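# Carry tube rack through self-closing doors onto desk

## Task

Take the tube rack from the counter, carry it through the self-closing doors and set it on the desk. At the end the rack must stand upright with every tube seated all the way down in a hole, and both doors must be closed. The task fails if the rack or any tube touches the floor, or if a robot tips over or ends up leaning. One or both robots may be used. When finished, release the rack and move the robot(s) away.

## Robot and tools

Robots: two identical Hello Robot Stretch 4 units, r1 and r2. Each has an omni-wheel base, a lift that rides up a mast, a telescoping arm that reaches forward, a wrist with yaw, pitch and roll joints, and a two-finger gripper. A robot is about 1.6 m tall, and its base edge lies within 0.23 m of the base origin. Each robot carries four cameras: <name>_head_camera, <name>_head_left_camera, <name>_head_right_camera and <name>_wrist_camera (for example r2_wrist_camera).

Frames: every robot reports in its own base frame. The origin is on the floor below the base centre, x points forward, y left and z up. hand_pose is a fixed point between the open fingertips, expressed in this frame; with all wrist joints at 0 its axes line up with the base axes, though the printed position can be a little off. The odometry frame is the base frame as it stood when the scene began. Because each robot has separate frames, only the images, lidar_m and wrist_depth_mm show where the two robots are relative to each other.

execute_actions: the argument "actions" is a list holding one action, or none at all (an empty list simply returns the state and images). The action is an object keyed by "r1" and/or "r2". Under each robot you can give:
- "base": exactly one relative motion, measured from where the base placed itself in the most recent state report. {"translate_m": d} drives straight, forward positive, -2 to 2 m. {"strafe_m": d} slides sideways without turning, left positive, -2 to 2 m. {"rotate_rad": d} spins in place, counter-clockwise (left) positive, -3.2 to 3.2 rad.
- "joints": absolute targets by name. lift_m 0 to 1.2 m; arm_m 0 to 0.55 m; wrist_yaw_rad -1.134 to 4.276 (0 forward, positive left, 3.14 folded back, over 3.4 the arm may block it); wrist_pitch_rad -1.117 to 4.259 (0 level, 1.57 pointing down); wrist_roll_rad -1.117 to 4.259 (0 puts the fingers level, positive turns clockwise viewed from behind); gripper_m -0.038 to 0.141 m, the fingertip gap, with values below 0 squeezing the tips together.
- "pace": "slow", "default", "fast" or "max" (base up to 0.1/0.3/0.4/0.6 m/s and 1/2/3/4 rad/s; lowered further when the lift is above 0.2 m, down to 0.3 m/s and 1 rad/s at 1.2 m).
- "contact_limits": {"arm_m": x}, x from 0 (gentlest) to 0.75 (firmest), default 0.5.
- or "end_of_arm": "enable_torque" on its own, to re-power wrist or gripper motors that have shut off.
All motions in one action start together; an action lasts at most 15 s. A joint target outside its range is clipped and the result notes it; any other bad value or unknown key rejects the call and nothing moves. Anything you leave out may still be driving toward an earlier target. "cameras" lists which camera images to return: null, omitted or ["all"] gives all, [] gives none.

wait: {"seconds": 0 to 10}; commands nothing new, then returns state and images.
zoom_image: {"camera": name, "region": [x0, y0, x1, y1]} in pixels of that camera's latest full image, top-left is (0, 0), at most 504 by 504.
read_manual: returns only the URDF licence text.
finished_scene: {"scene": n}; ends the current scene permanently, so call it only once the goal holds steadily.

Results: base_status and joint_status say how each commanded motion ended: "done" (for the base, the wheels turned the full amount even if they slipped), "off_target", "contact_stop_at_<key>" (blocked; lift, arm or wheels go slack, a slack lift can sag under load), "limit_stop_at_<name>", "time_out", "torque_fault" (a wrist or gripper motor went limp; send enable_torque). on_its_own covers things not commanded in this call; "held at" there is a target, not a position. "limit_stop_at_tilt" means a lean above 6 degrees, freezing lift, arm and wheels. "limit_stop_at_own_body" means a joint would hit the robot itself; moving it away still works. If a call reports a stop, any later calls in the same reply do not run. joint_positions, base_odometry (heading -3.142 to 3.142, left positive), turned_by_wheels versus turned_by_imu (a gap above about 0.1 rad suggests a collision or slip), base_tilt in degrees, motor_effort in percent with the peak in brackets, lidar_m (12 sectors of 30 degrees, first straight ahead, going counter-clockwise; "-" means nothing seen or closer than 0.25 m; misses glass and thin legs) and wrist_depth_mm (7 by 7 grid from top left, 100 to 2000 mm) follow. The "pictures" line gives the image order. Camera calibration uses OpenCV conventions: K in image pixels, T_world_to_cam maps the carrying robot's base frame into the camera frame.

Gripping: command a gap narrower than the object; the grip is only confirmed by a clear change in the gripper_m effort. The scene keeps running while you compose a reply, holding the last command.

Avoid: any robot-to-robot contact (once bases touch, even millimetres more is a hard press that ends the run); carrying jointly without care, since two bases may differ by up to about 3 cm per metre of travel; turning or driving with over 1 kg held and arm_m above 0.2, especially at fast paces; strong steady pushes with a high gripper; a level gripper loaded beyond about 2 kg; gripper tilted up and rolled together (self-collision); dropping, slamming or letting anything hit the floor. Loose objects may get an occasional brief shove. To unfold the wrist at the start, send lift_m 0.4 with wrist_yaw_rad 0.

Each tool is called after "Emit:" as a command line: name --argument value for each argument, lists and objects as JSON in quotes; but a table of rows of numbers goes row by row, as --pt "numbers of a row", without its own name.

## Session

Emit:
execute_actions --actions '[]'

Scene clock: 0.00 s.
r1.base_odometry: x=+0.000 y=+0.000 heading=+0.000 (m, m, rad; r1's odometry frame)
r1.turned_by_wheels: +0.000 (rad since the last result)
r1.turned_by_imu: +0.000 (rad since the last result)
r1.base_tilt: forward=+0.6 right=+0.2 (deg)
r1.lidar_m: 1.00 1.04 0.88 0.78 0.83 1.15 2.08 2.14 2.81 1.76 1.55 1.07
r1.base_status: not commanded
r1.joint_positions: lift_m=+0.234 arm_m=+0.003 wrist_yaw_rad=+3.070 wrist_pitch_rad=+0.014 wrist_roll_rad=-0.010 gripper_m=+0.057
r1.joint_status: not commanded
r1.motor_effort: lift_m=+21 arm_m=+0 wrist_yaw_rad=+0 wrist_pitch_rad=-7 wrist_roll_rad=+3 gripper_m=-3 wheel_0=+0 wheel_1=-1 wheel_2=-1 (%)
r1.hand_pose: x=-0.1079 y=+0.1078 z=+0.4083 quat_wxyz=(+0.036, -0.007, -0.005, +0.999) (m; r1's base frame)
r1.wrist_depth_mm: - 144 - - - 1397 1042 / - 131 - - - 1366 991 / 108 144 226 - - 1397 991 / 142 154 - - - 1366 991 / - - - - - 1366 991 / 1430 1464 195 1618 193 1281 960 / 1008 960 1025 106 1078 946 960
r2.base_odometry: x=+0.000 y=+0.000 heading=+0.000 (m, m, rad; r2's odometry frame)
r2.turned_by_wheels: +0.000 (rad since the last result)
r2.turned_by_imu: +0.000 (rad since the last result)
r2.base_tilt: forward=-0.1 right=-0.9 (deg)
r2.lidar_m: 1.86 1.89 1.42 1.28 1.28 1.37 1.23 1.25 1.57 1.77 2.83 2.08
r2.base_status: not commanded
r2.joint_positions: lift_m=+0.214 arm_m=+0.002 wrist_yaw_rad=+3.173 wrist_pitch_rad=-0.006 wrist_roll_rad=-0.007 gripper_m=+0.057
r2.joint_status: not commanded
r2.motor_effort: lift_m=+18 arm_m=-1 wrist_yaw_rad=-2 wrist_pitch_rad=-5 wrist_roll_rad=+1 gripper_m=-6 wheel_0=+0 wheel_1=+0 wheel_2=+1 (%)
r2.hand_pose: x=-0.1179 y=+0.0784 z=+0.3935 quat_wxyz=(-0.016, +0.003, -0.004, +1.000) (m; r2's base frame)
r2.wrist_depth_mm: - 132 137 1397 1464 1464 1537 / - 109 138 1430 1464 1499 1537 / - 114 138 1430 1499 1499 1499 / 141 139 207 1397 1464 1537 1537 / 221 1366 1366 1397 1464 1499 1576 / 222 1336 195 1397 199 1499 1499 / 223 904 960 107 976 931 1008
pictures: r1_head_camera, r1_head_left_camera, r1_head_right_camera, r1_wrist_camera, r2_head_camera, r2_head_left_camera, r2_head_right_camera, r2_wrist_camera
Images, in order (width x height): r1_head_camera 420x560, r1_head_left_camera 420x672, r1_head_right_camera 420x672, r1_wrist_camera 616x392, r2_head_camera 420x560, r2_head_left_camera 420x672, r2_head_right_camera 420x672, r2_wrist_camera 616x392.

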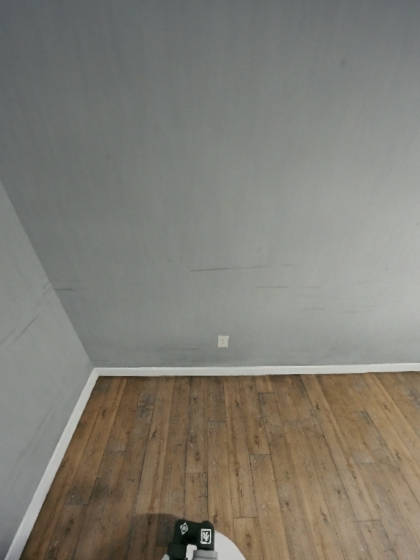

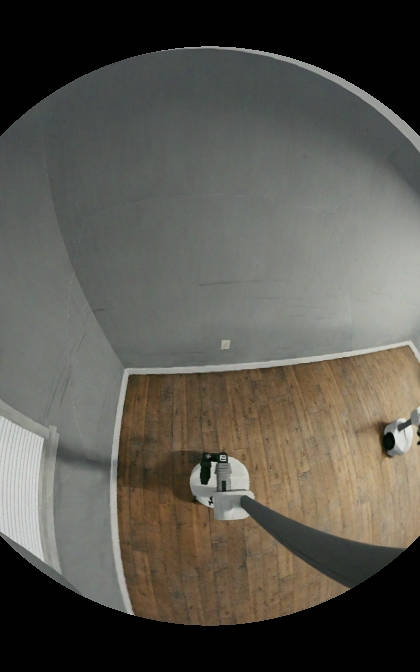

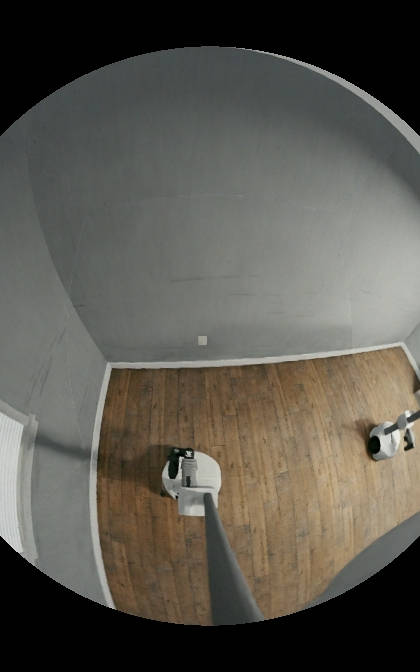

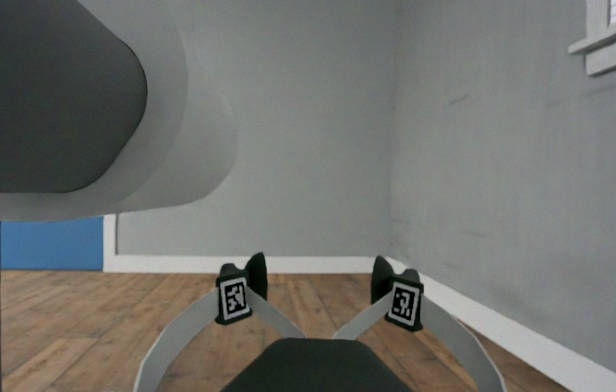

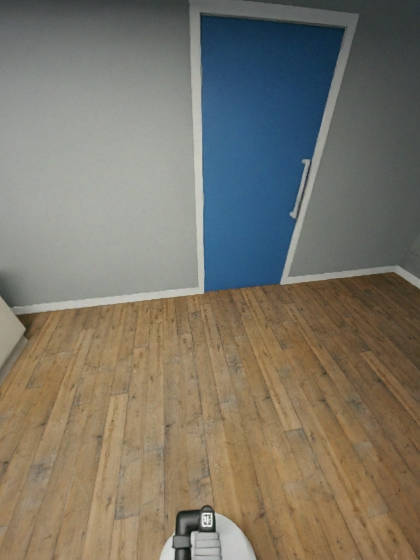

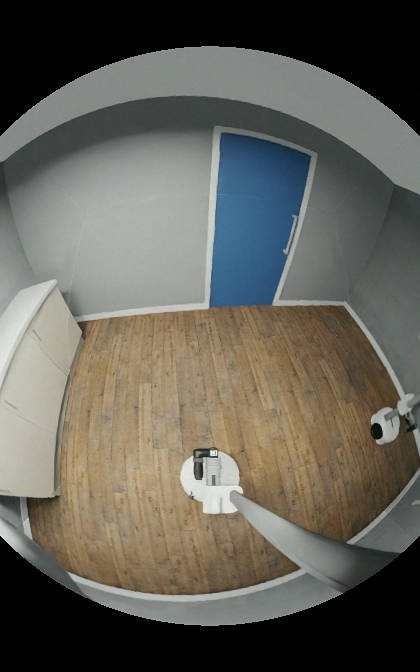

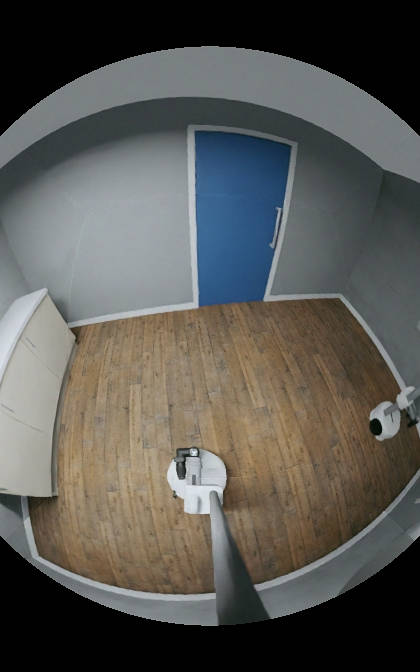

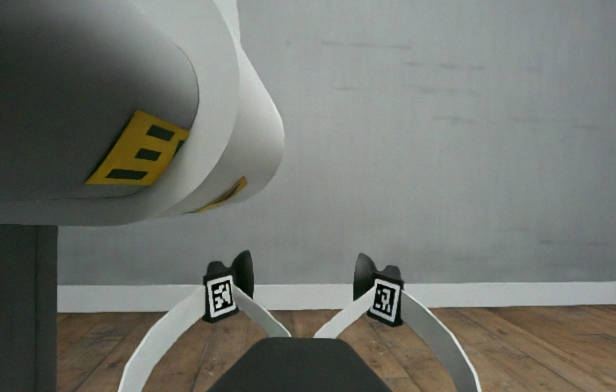

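Emit:
execute_actions --actions '[{"r1":{"base":{"rotate_rad":3.14},"joints":{"lift_m":0.8,"wrist_yaw_rad":0,"gripper_m":0.1}},"r2":{"base":{"rotate_rad":1.72},"joints":{"lift_m":0.9,"wrist_yaw_rad":0,"gripper_m":0.14}}}]' --cameras '["r1_head_camera","r2_head_camera","r2_wrist_camera"]'

Scene clock: 5.17 s.
r1.base_odometry: x=+0.000 y=+0.000 heading=+3.140 (m, m, rad; r1's odometry frame)
r1.turned_by_wheels: +3.140 (rad since the last result)
r1.turned_by_imu: +3.171 (rad since the last result)
r1.base_tilt: forward=+0.5 right=+0.4 (deg)
r1.lidar_m: 2.08 2.13 2.76 1.76 1.61 1.11 1.00 1.05 0.89 0.78 0.80 1.11
r1.base_status: done
r1.joint_positions: lift_m=+0.800 arm_m=+0.003 wrist_yaw_rad=+0.000 wrist_pitch_rad=+0.014 wrist_roll_rad=-0.010 gripper_m=+0.100
r1.joint_status: all done
r1.motor_effort: lift_m=+26(27) arm_m=+0(0) wrist_yaw_rad=+1(6) wrist_pitch_rad=-6(6) wrist_roll_rad=+2(1) gripper_m=+1(1) wheel_0=-2(6) wheel_1=-2(9) wheel_2=-2(9) (%)
r1.hand_pose: x=+0.4621 y=-0.0873 z=+0.9739 quat_wxyz=(+1.000, -0.005, +0.007, +0.000) (m; r1's base frame)
r1.wrist_depth_mm: 1863 1863 1863 1921 1983 1499 1060 / 1863 1863 1921 1983 1983 1499 1060 / 1863 1863 1921 1921 1983 1464 1060 / 1921 1921 1921 1983 1983 1464 1042 / 1863 1863 1863 1921 1983 1430 1025 / 1863 1921 219 1863 1921 1182 1008 / 1921 1921 1921 106 - 1336 1025
r2.base_odometry: x=+0.000 y=+0.000 heading=+1.719 (m, m, rad; r2's odometry frame)
r2.turned_by_wheels: +1.719 (rad since the last result)
r2.turned_by_imu: +1.722 (rad since the last result)
r2.base_tilt: forward=-0.1 right=-0.8 (deg)
r2.lidar_m: 1.28 1.81 1.29 1.22 1.30 1.77 1.75 2.70 1.98 1.86 1.84 1.34
r2.base_status: done
r2.joint_positions: lift_m=+0.900 arm_m=+0.002 wrist_yaw_rad=+0.000 wrist_pitch_rad=-0.006 wrist_roll_rad=-0.007 gripper_m=+0.140
r2.joint_status: all done
r2.motor_effort: lift_m=+20(21) arm_m=-1(1) wrist_yaw_rad=-3(7) wrist_pitch_rad=-6(5) wrist_roll_rad=+0(1) gripper_m=+1(9) wheel_0=-4(11) wheel_1=-3(8) wheel_2=-2(10) (%)
r2.hand_pose: x=+0.4617 y=-0.0873 z=+1.0797 quat_wxyz=(+1.000, -0.004, -0.003, +0.000) (m; r2's base frame)
r2.wrist_depth_mm: 1756 1708 1756 1756 1756 1756 1756 / 1808 1756 1708 1756 1708 1756 1756 / 1756 1756 1756 1756 1756 1756 1756 / 1756 1756 1756 1808 1756 1756 1756 / 1756 1808 1255 1281 1255 1397 1430 / 1808 1808 1138 1138 1118 1118 1118 / 1808 1808 1138 107 1138 1118 1118
pictures: r1_head_camera, r2_head_camera, r2_wrist_camera
camera_calibration (this result's frames):
r2_wrist_camera: T_world_to_cam=[[-0.00481997, -0.999856, 0.0162461, -0.106111], [-0.0185522, -0.0161541, -0.999697, 1.13803], [0.999816, -0.00511992, -0.0184717, -0.21588], [0, 0, 0, 1]] pos_world=[0.236442, -0.0888167, 1.13543]
Images, in order (width x height): r1_head_camera 420x560, r2_head_camera 420x560, r2_wrist_camera 616x392.

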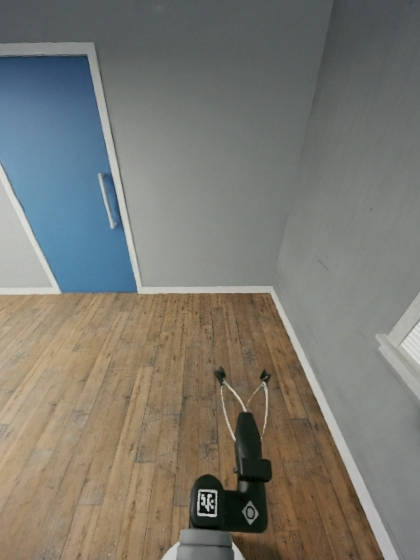

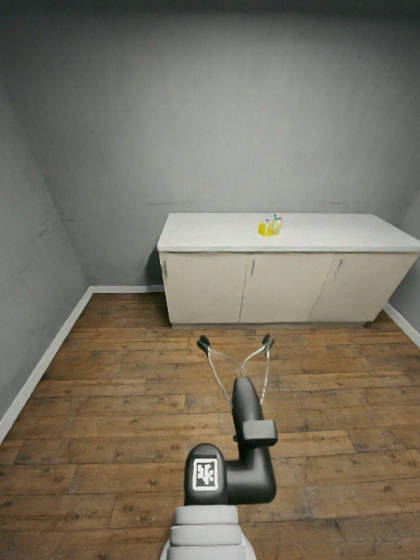

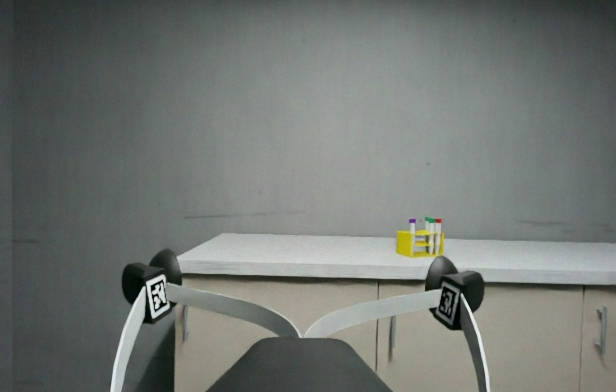

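Emit:
execute_actions --actions '[{"r1":{"base":{"strafe_m":1.14}},"r2":{"base":{"translate_m":0.75}}}]' --cameras '[]'

Emit:
execute_actions --actions '[{"r1":{"base":{"translate_m":1.2}},"r2":{"base":{"strafe_m":-0.39},"joints":{"wrist_pitch_rad":0.4,"lift_m":1.0}}}]' --cameras '["r1_head_camera","r1_wrist_camera","r2_head_camera","r2_wrist_camera"]'

Scene clock: 13.60 s.
r1.base_odometry: x=-0.002 y=-1.140 heading=+3.140 (m, m, rad; r1's odometry frame)
r1.turned_by_wheels: +0.000 (rad since the last result)
r1.turned_by_imu: -0.004 (rad since the last result)
r1.base_tilt: forward=+0.5 right=+0.2 (deg)
r1.lidar_m: 1.95 2.06 2.28 1.38 1.77 1.19 1.11 1.12 1.47 1.92 1.98 2.14
r1.base_status: done
r1.joint_positions: lift_m=+0.800 arm_m=+0.003 wrist_yaw_rad=+0.000 wrist_pitch_rad=+0.014 wrist_roll_rad=-0.010 gripper_m=+0.100
r1.joint_status: not commanded
r1.motor_effort: lift_m=+25(26) arm_m=-1(0) wrist_yaw_rad=+1(0) wrist_pitch_rad=-6(7) wrist_roll_rad=+0(0) gripper_m=+0(3) wheel_0=+1(13) wheel_1=+0(10) wheel_2=+0(0) (%)
r1.hand_pose: x=+0.4621 y=-0.0874 z=+0.9739 quat_wxyz=(+1.000, -0.005, +0.007, +0.000) (m; r1's base frame)
r1.wrist_depth_mm: 1808 1756 1863 1863 1863 1808 1983 / 1756 1808 1756 1921 1921 1863 1983 / 1808 1756 1808 1863 1921 1808 1983 / 1808 1756 1756 1921 1983 1983 1983 / 1756 1708 1863 1921 1921 1921 1983 / 1808 1756 219 1808 1921 1921 1983 / 1863 1756 1863 106 1863 - 1863
r2.base_odometry: x=-0.111 y=+0.742 heading=+1.720 (m, m, rad; r2's odometry frame)
r2.turned_by_wheels: +0.000 (rad since the last result)
r2.turned_by_imu: +0.003 (rad since the last result)
r2.base_tilt: forward=-0.1 right=-0.8 (deg)
r2.lidar_m: 0.54 0.56 1.29 1.24 1.29 1.76 1.37 2.63 1.95 1.85 0.79 0.55
r2.base_status: done
r2.joint_positions: lift_m=+0.900 arm_m=+0.002 wrist_yaw_rad=+0.000 wrist_pitch_rad=-0.006 wrist_roll_rad=-0.007 gripper_m=+0.140
r2.joint_status: not commanded
r2.motor_effort: lift_m=+19(20) arm_m=-1(1) wrist_yaw_rad=-2(2) wrist_pitch_rad=-6(6) wrist_roll_rad=+1(1) gripper_m=+0(1) wheel_0=+3(11) wheel_1=+2(5) wheel_2=+0(12) (%)
r2.hand_pose: x=+0.4617 y=-0.0874 z=+1.0798 quat_wxyz=(+1.000, -0.004, -0.003, +0.000) (m; r2's base frame)
r2.wrist_depth_mm: 976 976 960 946 960 960 960 / 960 960 960 960 976 976 976 / 976 976 991 960 976 960 976 / 976 976 976 976 960 976 976 / 976 976 976 991 976 991 991 / 991 564 580 691 597 525 508 / 455 455 466 107 484 480 466
pictures: none
No camera images: the call's "cameras" was empty. Leave "cameras" out to get every camera's image.

Scene clock: 19.07 s.
r1.base_odometry: x=-1.202 y=-1.138 heading=+3.140 (m, m, rad; r1's odometry frame)
r1.turned_by_wheels: +0.000 (rad since the last result)
r1.turned_by_imu: +0.000 (rad since the last result)
r1.base_tilt: forward=+0.6 right=+0.3 (deg)
r1.lidar_m: 0.75 0.82 1.06 2.22 1.59 2.50 2.30 2.35 1.94 1.86 1.27 0.83
r1.base_status: done
r1.joint_positions: lift_m=+0.800 arm_m=+0.003 wrist_yaw_rad=+0.000 wrist_pitch_rad=+0.014 wrist_roll_rad=-0.010 gripper_m=+0.100
r1.joint_status: not commanded
r1.motor_effort: lift_m=+25(25) arm_m=-1(1) wrist_yaw_rad=+2(1) wrist_pitch_rad=-6(7) wrist_roll_rad=+0(0) gripper_m=+0(2) wheel_0=+2(10) wheel_1=+2(8) wheel_2=-1(12) (%)
r1.hand_pose: x=+0.4621 y=-0.0874 z=+0.9739 quat_wxyz=(+1.000, -0.005, +0.007, +0.000) (m; r1's base frame)
r1.wrist_depth_mm: 574 580 597 615 609 627 627 / 585 591 603 603 615 627 640 / 585 591 609 609 621 634 640 / 585 597 603 603 615 634 640 / 597 597 603 615 621 640 640 / 591 603 217 615 603 634 654 / 597 591 603 107 615 640 647
r2.base_odometry: x=+0.274 y=+0.799 heading=+1.720 (m, m, rad; r2's odometry frame)
r2.turned_by_wheels: +0.000 (rad since the last result)
r2.turned_by_imu: +0.003 (rad since the last result)
r2.base_tilt: forward=-0.1 right=-0.8 (deg)
r2.lidar_m: 0.53 0.54 0.80 1.63 1.70 2.31 3.64 1.59 1.53 1.47 0.79 0.56
r2.base_status: done
r2.joint_positions: lift_m=+1.000 arm_m=+0.002 wrist_yaw_rad=+0.000 wrist_pitch_rad=+0.402 wrist_roll_rad=-0.007 gripper_m=+0.140
r2.joint_status: all done
r2.motor_effort: lift_m=+19(21) arm_m=-1(1) wrist_yaw_rad=-2(3) wrist_pitch_rad=-6(6) wrist_roll_rad=+0(1) gripper_m=+1(2) wheel_0=+2(14) wheel_1=-3(12) wheel_2=+0(0) (%)
r2.hand_pose: x=+0.4387 y=-0.0874 z=+1.0653 quat_wxyz=(+0.980, -0.004, +0.200, +0.001) (m; r2's base frame)
r2.wrist_depth_mm: 878 878 878 878 878 878 866 / 946 917 931 931 917 931 917 / 976 976 976 960 976 976 960 / 668 691 691 530 723 732 741 / 517 521 525 525 539 544 544 / 418 407 407 427 402 407 439 / 473 462 452 107 452 452 449
pictures: r1_head_camera, r1_wrist_camera, r2_head_camera, r2_wrist_camera
camera_calibration (this result's frames):
r1_wrist_camera: T_world_to_cam=[[0.0161988, -0.999485, 0.0277048, -0.123925], [-0.0212994, -0.0280471, -0.99938, 1.0315], [0.999642, 0.0155986, -0.0217427, -0.216236], [0, 0, 0, 1]] pos_world=[0.240136, -0.0915573, 1.02959]
r2_wrist_camera: T_world_to_cam=[[0.00177889, -0.999854, 0.0170205, -0.109791], [-0.413326, -0.0162338, -0.910438, 1.20126], [0.910581, -0.00541545, -0.413295, 0.266551], [0, 0, 0, 1]] pos_world=[0.253989, -0.0888304, 1.2057]
Images, in order (width x height): r1_head_camera 420x560, r1_wrist_camera 616x392, r2_head_camera 420x560, r2_wrist_camera 616x392.

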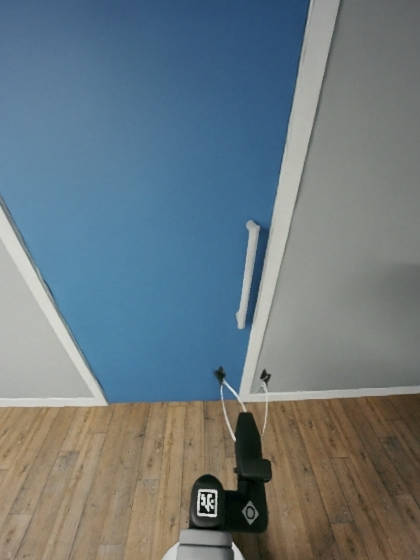

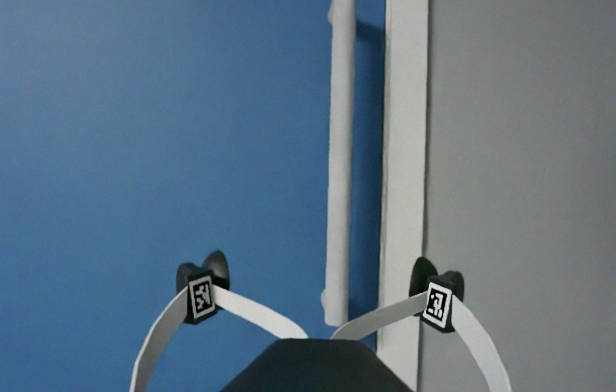

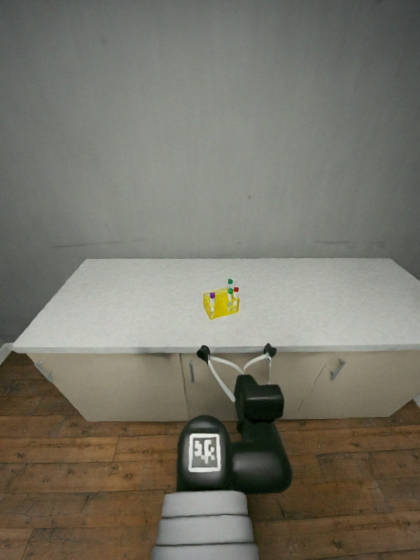

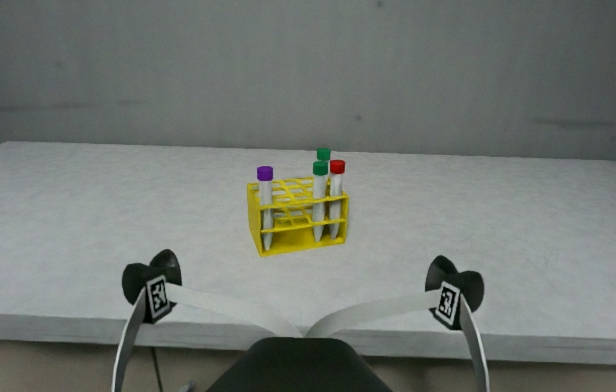

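Emit:
zoom_image --camera "r2_wrist_camera" --region '[220,130,380,270]'

Emit:
zoom_image --camera "r2_head_camera" --region '[180,260,270,335]'

Region (220, 130, 380, 270) of r2_wrist_camera's 616x392 image, scaled by 3.150; it fills the top 441 rows of this view, and the rest is white.

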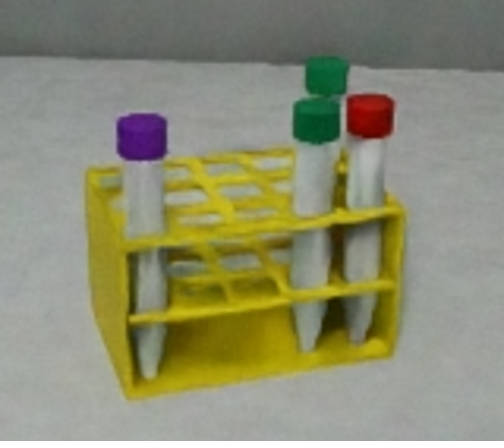

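Region (180, 260, 270, 335) of r2_head_camera's 420x560 image, scaled by 5.600, with more detail than that image has.

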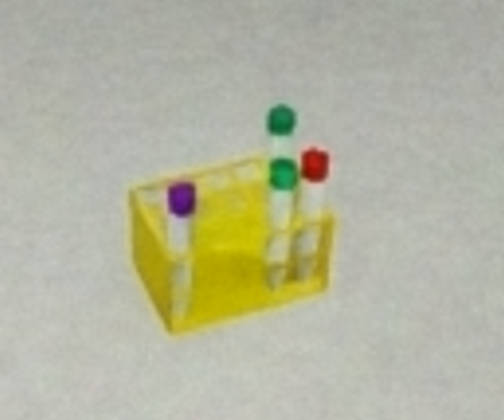

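Emit:
execute_actions --actions '[{"r1":{"base":{"rotate_rad":0.06}},"r2":{"base":{"rotate_rad":0.33},"joints":{"wrist_pitch_rad":0.25,"lift_m":0.87,"gripper_m":0.141}}}]' --cameras '[]'

Emit:
execute_actions --actions '[{"r1":{"base":{"strafe_m":-0.08},"joints":{"arm_m":0.2,"lift_m":0.76}},"r2":{"base":{"strafe_m":-0.23}}}]' --cameras '["r1_wrist_camera","r2_head_camera","r2_wrist_camera"]'

Scene clock: 28.00 s.
r1.base_odometry: x=-1.202 y=-1.138 heading=-3.084 (m, m, rad; r1's odometry frame)
r1.turned_by_wheels: +0.059 (rad since the last result)
r1.turned_by_imu: +0.061 (rad since the last result)
r1.base_tilt: forward=+0.5 right=+0.2 (deg)
r1.lidar_m: 0.74 0.84 1.12 2.23 1.58 2.44 2.30 2.38 1.92 1.85 1.18 0.84
r1.base_status: done
r1.joint_positions: lift_m=+0.800 arm_m=+0.003 wrist_yaw_rad=+0.000 wrist_pitch_rad=+0.014 wrist_roll_rad=-0.010 gripper_m=+0.100
r1.joint_status: not commanded
r1.motor_effort: lift_m=+25(25) arm_m=-1(0) wrist_yaw_rad=+2(0) wrist_pitch_rad=-7(6) wrist_roll_rad=+1(0) gripper_m=-5(1) wheel_0=-2(8) wheel_1=-2(8) wheel_2=-2(7) (%)
r1.hand_pose: x=+0.4621 y=-0.0874 z=+0.9739 quat_wxyz=(+1.000, -0.005, +0.007, +0.000) (m; r1's base frame)
r1.wrist_depth_mm: 603 597 597 597 597 597 597 / 597 603 597 603 603 609 603 / 603 603 597 603 603 609 603 / 597 603 603 597 597 603 615 / 603 603 609 609 603 609 615 / 615 609 218 609 525 603 609 / 603 603 609 106 603 615 615
r2.base_odometry: x=+0.274 y=+0.800 heading=+2.049 (m, m, rad; r2's odometry frame)
r2.turned_by_wheels: +0.329 (rad since the last result)
r2.turned_by_imu: +0.331 (rad since the last result)
r2.base_tilt: forward=-0.1 right=-0.8 (deg)
r2.lidar_m: 0.51 0.66 1.64 1.64 1.96 3.54 1.60 1.69 1.46 0.99 0.60 0.53
r2.base_status: done
r2.joint_positions: lift_m=+0.870 arm_m=+0.002 wrist_yaw_rad=+0.000 wrist_pitch_rad=+0.252 wrist_roll_rad=-0.007 gripper_m=+0.141
r2.joint_status: all done
r2.motor_effort: lift_m=+15(22) arm_m=-1(1) wrist_yaw_rad=-1(4) wrist_pitch_rad=-7(8) wrist_roll_rad=+0(1) gripper_m=+0(2) wheel_0=-4(11) wheel_1=-3(7) wheel_2=-3(8) (%)
r2.hand_pose: x=+0.4526 y=-0.0874 z=+0.9764 quat_wxyz=(+0.992, -0.004, +0.126, +0.001) (m; r2's base frame)
r2.wrist_depth_mm: 1205 1098 1025 917 866 798 759 / 1281 1138 1060 991 904 820 778 / 1336 1182 1060 991 917 866 798 / 597 609 615 634 640 424 554 / 496 433 410 418 421 424 427 / 554 477 392 349 325 298 319 / 585 508 455 107 364 319 293
pictures: none
No camera images: the call's "cameras" was empty. Leave "cameras" out to get every camera's image.

Scene clock: 30.07 s.
r1.base_odometry: x=-1.207 y=-1.058 heading=-3.084 (m, m, rad; r1's odometry frame)
r1.turned_by_wheels: +0.000 (rad since the last result)
r1.turned_by_imu: +0.001 (rad since the last result)
r1.base_tilt: forward=+0.3 right=+0.2 (deg)
r1.lidar_m: 0.72 0.83 1.12 1.65 1.67 2.43 2.29 2.37 1.85 1.78 1.19 0.84
r1.base_status: done
r1.joint_positions: lift_m=+0.760 arm_m=+0.199 wrist_yaw_rad=+0.000 wrist_pitch_rad=+0.014 wrist_roll_rad=-0.010 gripper_m=+0.100
r1.joint_status: all done
r1.motor_effort: lift_m=+15(24) arm_m=+7(8) wrist_yaw_rad=-1(1) wrist_pitch_rad=-7(8) wrist_roll_rad=+1(2) gripper_m=-2(2) wheel_0=+0(9) wheel_1=-2(11) wheel_2=+0(0) (%)
r1.hand_pose: x=+0.6582 y=-0.0874 z=+0.9347 quat_wxyz=(+1.000, -0.005, +0.007, +0.000) (m; r1's base frame)
r1.wrist_depth_mm: 402 402 404 404 404 407 404 / 407 404 404 407 410 407 407 / 407 407 407 404 410 407 410 / 402 407 404 407 399 413 407 / 407 407 410 410 399 407 407 / 407 410 219 413 397 410 410 / 410 407 410 106 397 410 410
r2.base_odometry: x=+0.478 y=+0.905 heading=+2.049 (m, m, rad; r2's odometry frame)
r2.turned_by_wheels: +0.000 (rad since the last result)
r2.turned_by_imu: +0.001 (rad since the last result)
r2.base_tilt: forward=-0.1 right=-0.8 (deg)
r2.lidar_m: 0.48 0.56 1.84 1.86 2.25 3.60 1.67 1.43 1.24 0.84 0.54 0.45
r2.base_status: done
r2.joint_positions: lift_m=+0.870 arm_m=+0.002 wrist_yaw_rad=+0.000 wrist_pitch_rad=+0.252 wrist_roll_rad=-0.007 gripper_m=+0.141
r2.joint_status: not commanded
r2.motor_effort: lift_m=+15(16) arm_m=-1(1) wrist_yaw_rad=-1(2) wrist_pitch_rad=-6(5) wrist_roll_rad=+1(1) gripper_m=+0(1) wheel_0=+2(16) wheel_1=-1(9) wheel_2=+0(2) (%)
r2.hand_pose: x=+0.4526 y=-0.0874 z=+0.9764 quat_wxyz=(+0.992, -0.004, +0.126, +0.001) (m; r2's base frame)
r2.wrist_depth_mm: 1118 1008 917 854 788 741 699 / 1182 1060 976 904 831 768 723 / 1229 1042 991 917 866 798 741 / 591 603 559 449 640 654 676 / 399 407 413 421 421 430 436 / 410 329 304 312 286 289 320 / 449 382 345 107 262 251 254
pictures: r1_wrist_camera, r2_head_camera, r2_wrist_camera
camera_calibration (this result's frames):
r1_wrist_camera: T_world_to_cam=[[0.0162977, -0.999483, 0.0277059, -0.126052], [-0.0212293, -0.0280492, -0.999381, 0.996457], [0.999642, 0.0156994, -0.0216755, -0.413179], [0, 0, 0, 1]] pos_world=[0.436239, -0.0915506, 0.990376]
r2_wrist_camera: T_world_to_cam=[[-0.000821993, -0.999854, 0.0170636, -0.107179], [-0.273082, -0.0161906, -0.961854, 1.11282], [0.96199, -0.00545042, -0.273029, 0.0570014], [0, 0, 0, 1]] pos_world=[0.248968, -0.0888351, 1.08776]
Images, in order (width x height): r1_wrist_camera 616x392, r2_head_camera 420x560, r2_wrist_camera 616x392.

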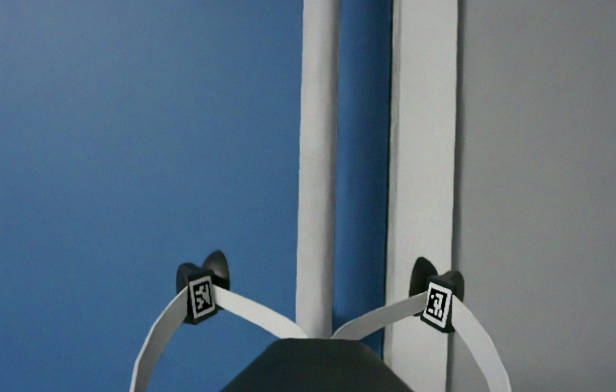

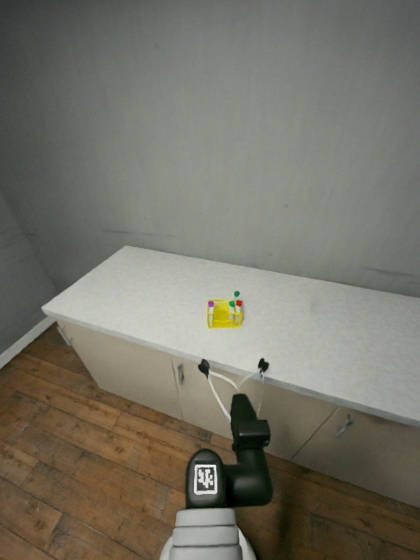

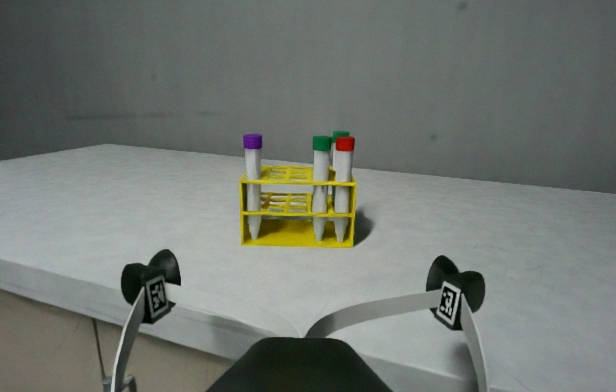

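Emit:
execute_actions --actions '[{"r1":{"joints":{"arm_m":0.325,"gripper_m":0.07}},"r2":{"base":{"strafe_m":0.008},"joints":{"arm_m":0.14,"lift_m":0.855}}}]' --cameras '["r1_wrist_camera","r1_head_camera","r2_wrist_camera"]'

Scene clock: 33.97 s.
r1.base_odometry: x=-1.207 y=-1.058 heading=-3.084 (m, m, rad; r1's odometry frame)
r1.turned_by_wheels: +0.000 (rad since the last result)
r1.turned_by_imu: +0.001 (rad since the last result)
r1.base_tilt: forward=+0.4 right=+0.4 (deg)
r1.lidar_m: 0.74 0.82 1.11 1.67 1.67 2.44 2.29 2.39 1.85 1.79 1.20 0.82
r1.base_status: not commanded
r1.joint_positions: lift_m=+0.760 arm_m=+0.324 wrist_yaw_rad=+0.000 wrist_pitch_rad=+0.014 wrist_roll_rad=-0.010 gripper_m=+0.070
r1.joint_status: all done
r1.motor_effort: lift_m=+16(16) arm_m=+7(4) wrist_yaw_rad=+1(1) wrist_pitch_rad=-6(8) wrist_roll_rad=+0(2) gripper_m=-1(5) wheel_0=+1(0) wheel_1=-2(3) wheel_2=+0(0) (%)
r1.hand_pose: x=+0.7832 y=-0.0874 z=+0.9347 quat_wxyz=(+1.000, -0.005, +0.007, +0.000) (m; r1's base frame)
r1.wrist_depth_mm: 276 278 279 202 281 267 279 / 279 279 278 204 281 267 279 / 277 281 279 205 282 268 282 / 279 279 281 206 283 268 282 / 279 281 281 206 282 268 283 / 281 283 195 203 196 270 282 / 282 283 282 106 285 270 283
r2.base_odometry: x=+0.471 y=+0.902 heading=+2.049 (m, m, rad; r2's odometry frame)
r2.turned_by_wheels: +0.000 (rad since the last result)
r2.turned_by_imu: +0.001 (rad since the last result)
r2.base_tilt: forward=-0.1 right=-0.9 (deg)
r2.lidar_m: 0.48 0.58 1.83 1.85 2.22 3.62 1.67 1.43 1.26 0.87 0.54 0.46
r2.base_status: done
r2.joint_positions: lift_m=+0.855 arm_m=+0.139 wrist_yaw_rad=+0.000 wrist_pitch_rad=+0.252 wrist_roll_rad=-0.007 gripper_m=+0.141
r2.joint_status: all done
r2.motor_effort: lift_m=+15(11) arm_m=+6(6) wrist_yaw_rad=-3(2) wrist_pitch_rad=-6(6) wrist_roll_rad=+1(1) gripper_m=+0(2) wheel_0=-2(14) wheel_1=+1(8) wheel_2=+0(0) (%)
r2.hand_pose: x=+0.5893 y=-0.0874 z=+0.9615 quat_wxyz=(+0.992, -0.004, +0.126, +0.000) (m; r2's base frame)
r2.wrist_depth_mm: 960 854 788 732 676 634 591 / 1008 904 831 759 699 661 609 / 1008 931 842 788 723 683 640 / 544 549 466 298 530 597 621 / 364 366 325 327 338 387 394 / 273 251 256 282 260 263 290 / 220 221 225 107 229 229 230
pictures: r1_head_camera, r1_wrist_camera, r2_wrist_camera
camera_calibration (this result's frames):
r1_wrist_camera: T_world_to_cam=[[0.0162942, -0.999483, 0.0277061, -0.128088], [-0.0212134, -0.0280491, -0.999381, 0.999103], [0.999642, 0.0156963, -0.0216595, -0.538167], [0, 0, 0, 1]] pos_world=[0.561256, -0.0915509, 0.990377]
r2_wrist_camera: T_world_to_cam=[[-0.000968517, -0.999854, 0.0170634, -0.106765], [-0.272845, -0.0161518, -0.961923, 1.13574], [0.962058, -0.00558729, -0.272789, -0.0789172], [0, 0, 0, 1]] pos_world=[0.385701, -0.0888459, 1.07279]
Images, in order (width x height): r1_head_camera 420x560, r1_wrist_camera 616x392, r2_wrist_camera 616x392.

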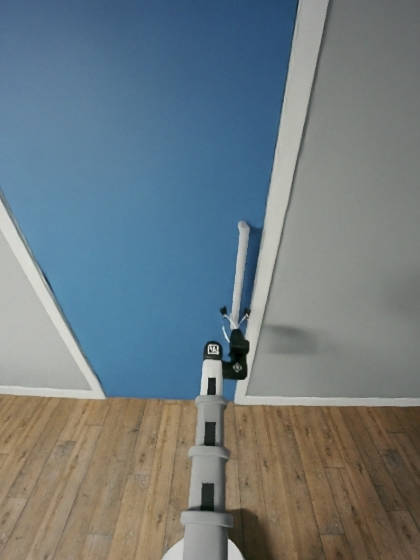

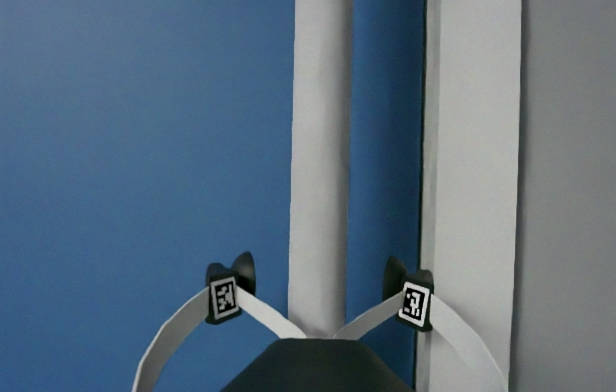

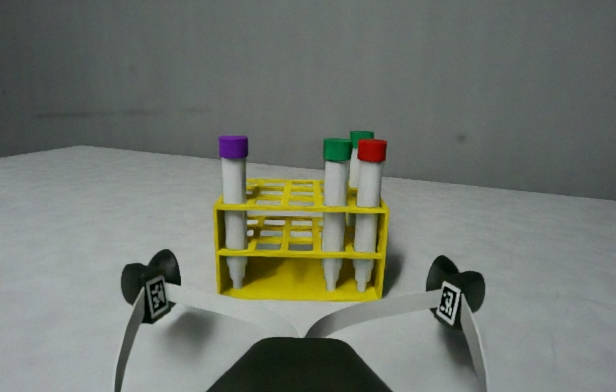

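Emit:
execute_actions --actions '[{"r1":{"joints":{"arm_m":0.335,"gripper_m":-0.01}},"r2":{"joints":{"arm_m":0.235},"pace":"slow"}}]' --cameras '["r1_wrist_camera","r2_head_camera","r2_wrist_camera"]'

Scene clock: 37.30 s.
r1.base_odometry: x=-1.207 y=-1.058 heading=-3.084 (m, m, rad; r1's odometry frame)
r1.turned_by_wheels: +0.000 (rad since the last result)
r1.turned_by_imu: +0.001 (rad since the last result)
r1.base_tilt: forward=+0.4 right=+0.2 (deg)
r1.lidar_m: 0.72 0.83 1.13 1.65 1.68 2.42 2.29 2.38 1.85 1.79 1.17 0.84
r1.base_status: not commanded
r1.joint_positions: lift_m=+0.760 arm_m=+0.334 wrist_yaw_rad=+0.002 wrist_pitch_rad=+0.014 wrist_roll_rad=-0.010 gripper_m=-0.010
r1.joint_status: all done
r1.motor_effort: lift_m=+16(16) arm_m=+4(8) wrist_yaw_rad=-5(6) wrist_pitch_rad=-7(7) wrist_roll_rad=+2(2) gripper_m=-18(11) wheel_0=+0(1) wheel_1=-2(2) wheel_2=+1(1) (%)
r1.hand_pose: x=+0.7938 y=-0.0868 z=+0.9347 quat_wxyz=(+1.000, -0.005, +0.007, +0.001) (m; r1's base frame)
r1.wrist_depth_mm: 258 259 256 176 256 255 268 / 257 258 258 178 256 256 268 / 259 259 257 179 259 256 270 / 259 259 258 180 258 258 271 / 260 259 258 181 258 258 272 / 259 260 186 178 186 259 274 / 262 260 262 106 258 258 274
r2.base_odometry: x=+0.471 y=+0.902 heading=+2.049 (m, m, rad; r2's odometry frame)
r2.turned_by_wheels: +0.000 (rad since the last result)
r2.turned_by_imu: +0.001 (rad since the last result)
r2.base_tilt: forward=-0.1 right=-0.9 (deg)
r2.lidar_m: 0.46 0.57 1.84 1.86 2.26 3.61 1.67 1.43 1.25 0.88 0.53 0.47
r2.base_status: not commanded
r2.joint_positions: lift_m=+0.855 arm_m=+0.234 wrist_yaw_rad=+0.000 wrist_pitch_rad=+0.252 wrist_roll_rad=-0.007 gripper_m=+0.141
r2.joint_status: all done
r2.motor_effort: lift_m=+15(15) arm_m=+6(6) wrist_yaw_rad=-2(2) wrist_pitch_rad=-4(8) wrist_roll_rad=+1(1) gripper_m=+1(1) wheel_0=-2(2) wheel_1=+1(2) wheel_2=+0(0) (%)
r2.hand_pose: x=+0.6843 y=-0.0874 z=+0.9615 quat_wxyz=(+0.992, -0.004, +0.126, +0.000) (m; r2's base frame)
r2.wrist_depth_mm: 831 750 691 634 597 554 521 / 866 778 732 661 615 574 539 / 891 820 750 691 627 597 559 / 535 549 244 268 190 597 564 / 362 366 204 213 199 387 394 / 272 250 203 205 202 260 290 / 219 220 218 107 220 220 229
pictures: r1_wrist_camera, r2_head_camera, r2_wrist_camera
camera_calibration (this result's frames):
r1_wrist_camera: T_world_to_cam=[[0.0182079, -0.99945, 0.0277058, -0.129225], [-0.0211843, -0.0280899, -0.999381, 0.999309], [0.99961, 0.0176097, -0.0216841, -0.548571], [0, 0, 0, 1]] pos_world=[0.571879, -0.0914233, 0.990376]
r2_wrist_camera: T_world_to_cam=[[-0.000968554, -0.999854, 0.0170634, -0.106673], [-0.272844, -0.0161518, -0.961923, 1.16166], [0.962058, -0.00558734, -0.272789, -0.170281], [0, 0, 0, 1]] pos_world=[0.480668, -0.0888459, 1.07279]
Images, in order (width x height): r1_wrist_camera 616x392, r2_head_camera 420x560, r2_wrist_camera 616x392.

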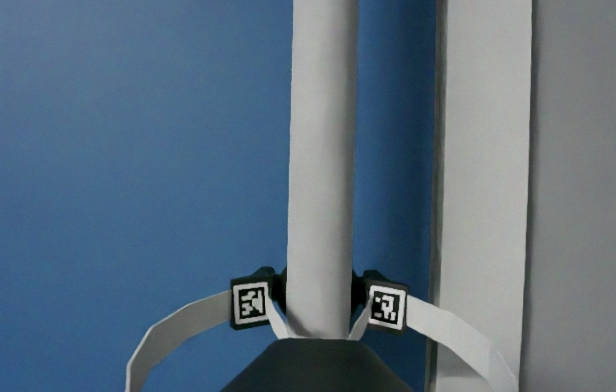

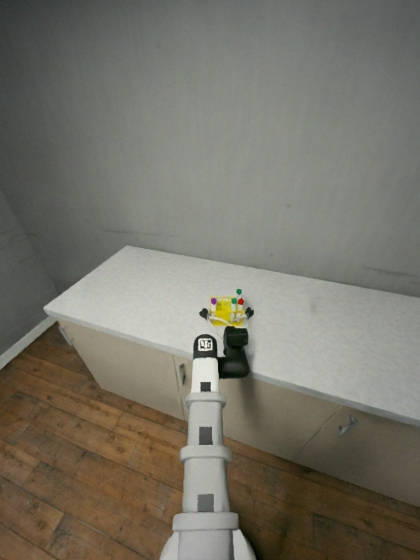

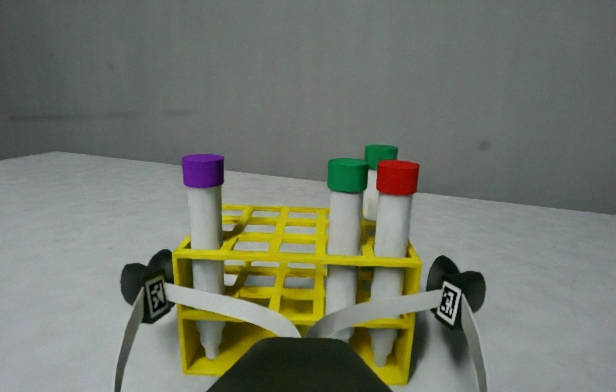

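Emit:
execute_actions --actions '[{"r1":{"base":{"strafe_m":0.03},"joints":{"arm_m":0.17},"pace":"slow"},"r2":{"joints":{"gripper_m":0.07}}}]' --cameras '["r2_wrist_camera"]'

Emit:
execute_actions --actions '[{"r1":{"base":{"strafe_m":0.055},"joints":{"arm_m":0.02},"pace":"slow"},"r2":{"joints":{"lift_m":0.92},"pace":"slow"}}]' --cameras '["r1_head_camera","r1_wrist_camera","r2_wrist_camera"]'

Scene clock: 44.33 s.
r1.base_odometry: x=-1.205 y=-1.088 heading=-3.085 (m, m, rad; r1's odometry frame)
r1.turned_by_wheels: -0.001 (rad since the last result)
r1.turned_by_imu: +0.000 (rad since the last result)
r1.base_tilt: forward=+0.3 right=+0.3 (deg)
r1.lidar_m: 0.55 0.71 1.12 1.65 1.65 2.46 2.30 2.37 1.89 1.81 1.17 0.64
r1.base_status: done
r1.joint_positions: lift_m=+0.760 arm_m=+0.171 wrist_yaw_rad=+0.001 wrist_pitch_rad=+0.014 wrist_roll_rad=-0.010 gripper_m=-0.010
r1.joint_status: all done
r1.motor_effort: lift_m=+16(16) arm_m=-8(11) wrist_yaw_rad=-3(48) wrist_pitch_rad=-8(10) wrist_roll_rad=+0(0) gripper_m=-14(18) wheel_0=-4(19) wheel_1=-3(6) wheel_2=-3(6) (%)
r1.hand_pose: x=+0.6308 y=-0.0871 z=+0.9347 quat_wxyz=(+1.000, -0.005, +0.007, +0.001) (m; r1's base frame)
r1.wrist_depth_mm: 294 281 265 169 239 430 430 / 296 281 266 170 240 436 433 / 298 283 267 171 242 433 433 / 298 282 266 172 241 433 436 / 298 283 268 173 242 439 439 / 298 285 186 171 186 439 436 / 301 286 271 106 240 237 442
r2.base_odometry: x=+0.471 y=+0.902 heading=+2.049 (m, m, rad; r2's odometry frame)
r2.turned_by_wheels: +0.000 (rad since the last result)
r2.turned_by_imu: +0.002 (rad since the last result)
r2.base_tilt: forward=-0.1 right=-0.8 (deg)
r2.lidar_m: 0.49 0.58 1.84 1.84 2.24 3.61 1.63 1.45 1.25 0.88 0.52 0.47
r2.base_status: not commanded
r2.joint_positions: lift_m=+0.855 arm_m=+0.234 wrist_yaw_rad=+0.000 wrist_pitch_rad=+0.253 wrist_roll_rad=-0.007 gripper_m=+0.071
r2.joint_status: all done
r2.motor_effort: lift_m=+15(15) arm_m=+6(6) wrist_yaw_rad=-1(1) wrist_pitch_rad=-9(11) wrist_roll_rad=+1(1) gripper_m=-32(32) wheel_0=-2(2) wheel_1=+1(2) wheel_2=+0(0) (%)
r2.hand_pose: x=+0.6842 y=-0.0874 z=+0.9612 quat_wxyz=(+0.992, -0.004, +0.126, +0.000) (m; r2's base frame)
r2.wrist_depth_mm: 842 759 691 640 591 554 525 / 878 788 723 668 621 569 535 / 917 820 741 691 627 591 559 / 535 539 231 559 176 591 564 / 359 366 186 200 182 384 389 / 272 181 191 213 189 186 289 / 218 220 197 107 200 219 229
pictures: r2_wrist_camera
camera_calibration (this result's frames):
r2_wrist_camera: T_world_to_cam=[[-0.000952979, -0.999854, 0.0170644, -0.10668], [-0.273704, -0.016152, -0.961678, 1.16176], [0.961814, -0.00558705, -0.273648, -0.169318], [0, 0, 0, 1]] pos_world=[0.480728, -0.0888458, 1.07272]
Images, in order (width x height): r2_wrist_camera 616x392.

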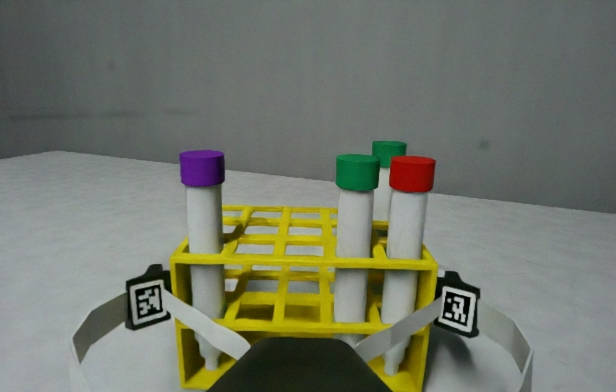

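Scene clock: 47.13 s.
r1.base_odometry: x=-1.202 y=-1.143 heading=-3.085 (m, m, rad; r1's odometry frame)
r1.turned_by_wheels: +0.000 (rad since the last result)
r1.turned_by_imu: -0.001 (rad since the last result)
r1.base_tilt: forward=+0.6 right=+0.2 (deg)
r1.lidar_m: 0.40 0.62 1.13 1.60 1.58 2.46 2.30 2.38 1.95 1.88 1.19 0.47
r1.base_status: done
r1.joint_positions: lift_m=+0.760 arm_m=+0.021 wrist_yaw_rad=+0.004 wrist_pitch_rad=+0.015 wrist_roll_rad=-0.010 gripper_m=-0.010
r1.joint_status: all done
r1.motor_effort: lift_m=+15(16) arm_m=-8(9) wrist_yaw_rad=-12(55) wrist_pitch_rad=-11(9) wrist_roll_rad=+2(1) gripper_m=-9(9) wheel_0=-2(16) wheel_1=+2(6) wheel_2=-1(4) (%)
r1.hand_pose: x=+0.4811 y=-0.0862 z=+0.9344 quat_wxyz=(+1.000, -0.005, +0.007, +0.002) (m; r1's base frame)
r1.wrist_depth_mm: 362 322 286 171 235 223 580 / 364 324 287 171 236 225 585 / 366 320 287 173 236 224 591 / 364 322 286 173 236 224 574 / 368 322 286 173 236 227 580 / 368 325 186 172 187 591 591 / 368 325 287 106 231 224 585
r2.base_odometry: x=+0.471 y=+0.902 heading=+2.049 (m, m, rad; r2's odometry frame)
r2.turned_by_wheels: +0.000 (rad since the last result)
r2.turned_by_imu: +0.001 (rad since the last result)
r2.base_tilt: forward=-0.1 right=-0.9 (deg)
r2.lidar_m: 0.48 0.59 1.84 1.84 2.22 3.61 1.58 1.43 1.26 0.86 0.53 0.45
r2.base_status: not commanded
r2.joint_positions: lift_m=+0.920 arm_m=+0.234 wrist_yaw_rad=+0.000 wrist_pitch_rad=+0.253 wrist_roll_rad=-0.007 gripper_m=+0.071
r2.joint_status: all done
r2.motor_effort: lift_m=+20(21) arm_m=+5(5) wrist_yaw_rad=-2(2) wrist_pitch_rad=-8(9) wrist_roll_rad=+0(1) gripper_m=-33(31) wheel_0=-2(2) wheel_1=+1(1) wheel_2=+0(0) (%)
r2.hand_pose: x=+0.6842 y=-0.0874 z=+1.0258 quat_wxyz=(+0.992, -0.004, +0.126, +0.000) (m; r2's base frame)
r2.wrist_depth_mm: 820 759 699 640 597 554 521 / 866 778 723 661 615 569 539 / 917 831 741 699 627 591 554 / 750 759 231 699 176 615 574 / 504 512 186 200 182 539 559 / 382 181 191 213 189 186 407 / 307 310 197 107 200 307 322
pictures: r1_head_camera, r1_wrist_camera, r2_wrist_camera
camera_calibration (this result's frames):
r1_wrist_camera: T_world_to_cam=[[0.0203196, -0.99941, 0.0276889, -0.123919], [-0.0221954, -0.0281387, -0.999358, 0.992854], [0.999547, 0.019692, -0.0227541, -0.234824], [0, 0, 0, 1]] pos_world=[0.259273, -0.0912839, 0.990304]
r2_wrist_camera: T_world_to_cam=[[-0.000951106, -0.999854, 0.0170645, -0.107783], [-0.273811, -0.016152, -0.961648, 1.22386], [0.961783, -0.00558707, -0.273755, -0.151522], [0, 0, 0, 1]] pos_world=[0.480734, -0.0888458, 1.13728]
Images, in order (width x height): r1_head_camera 420x560, r1_wrist_camera 616x392, r2_wrist_camera 616x392.

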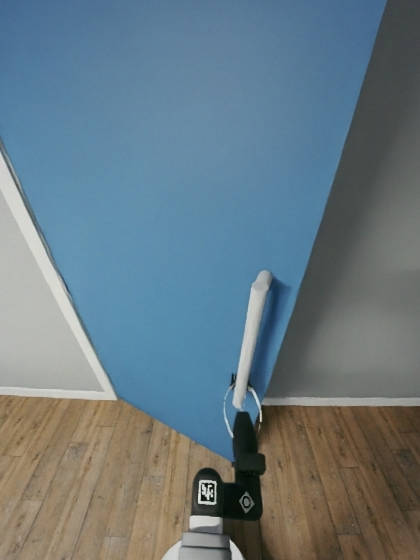

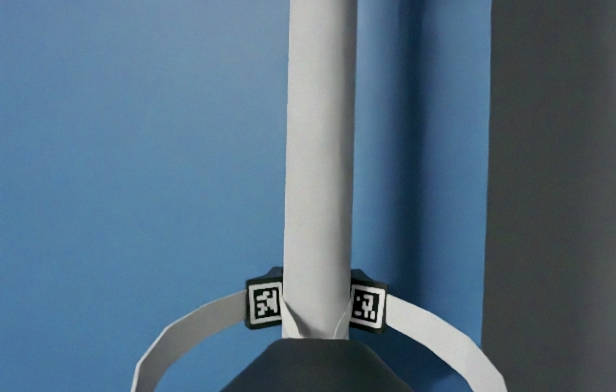

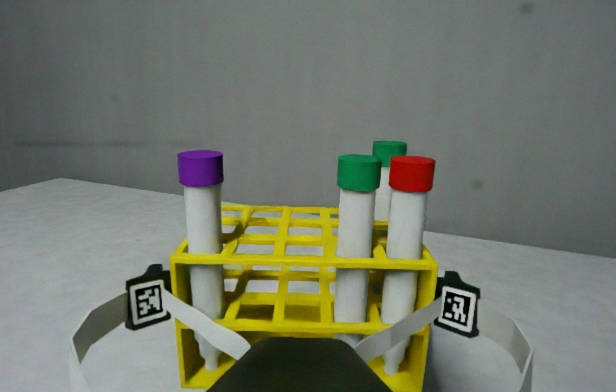

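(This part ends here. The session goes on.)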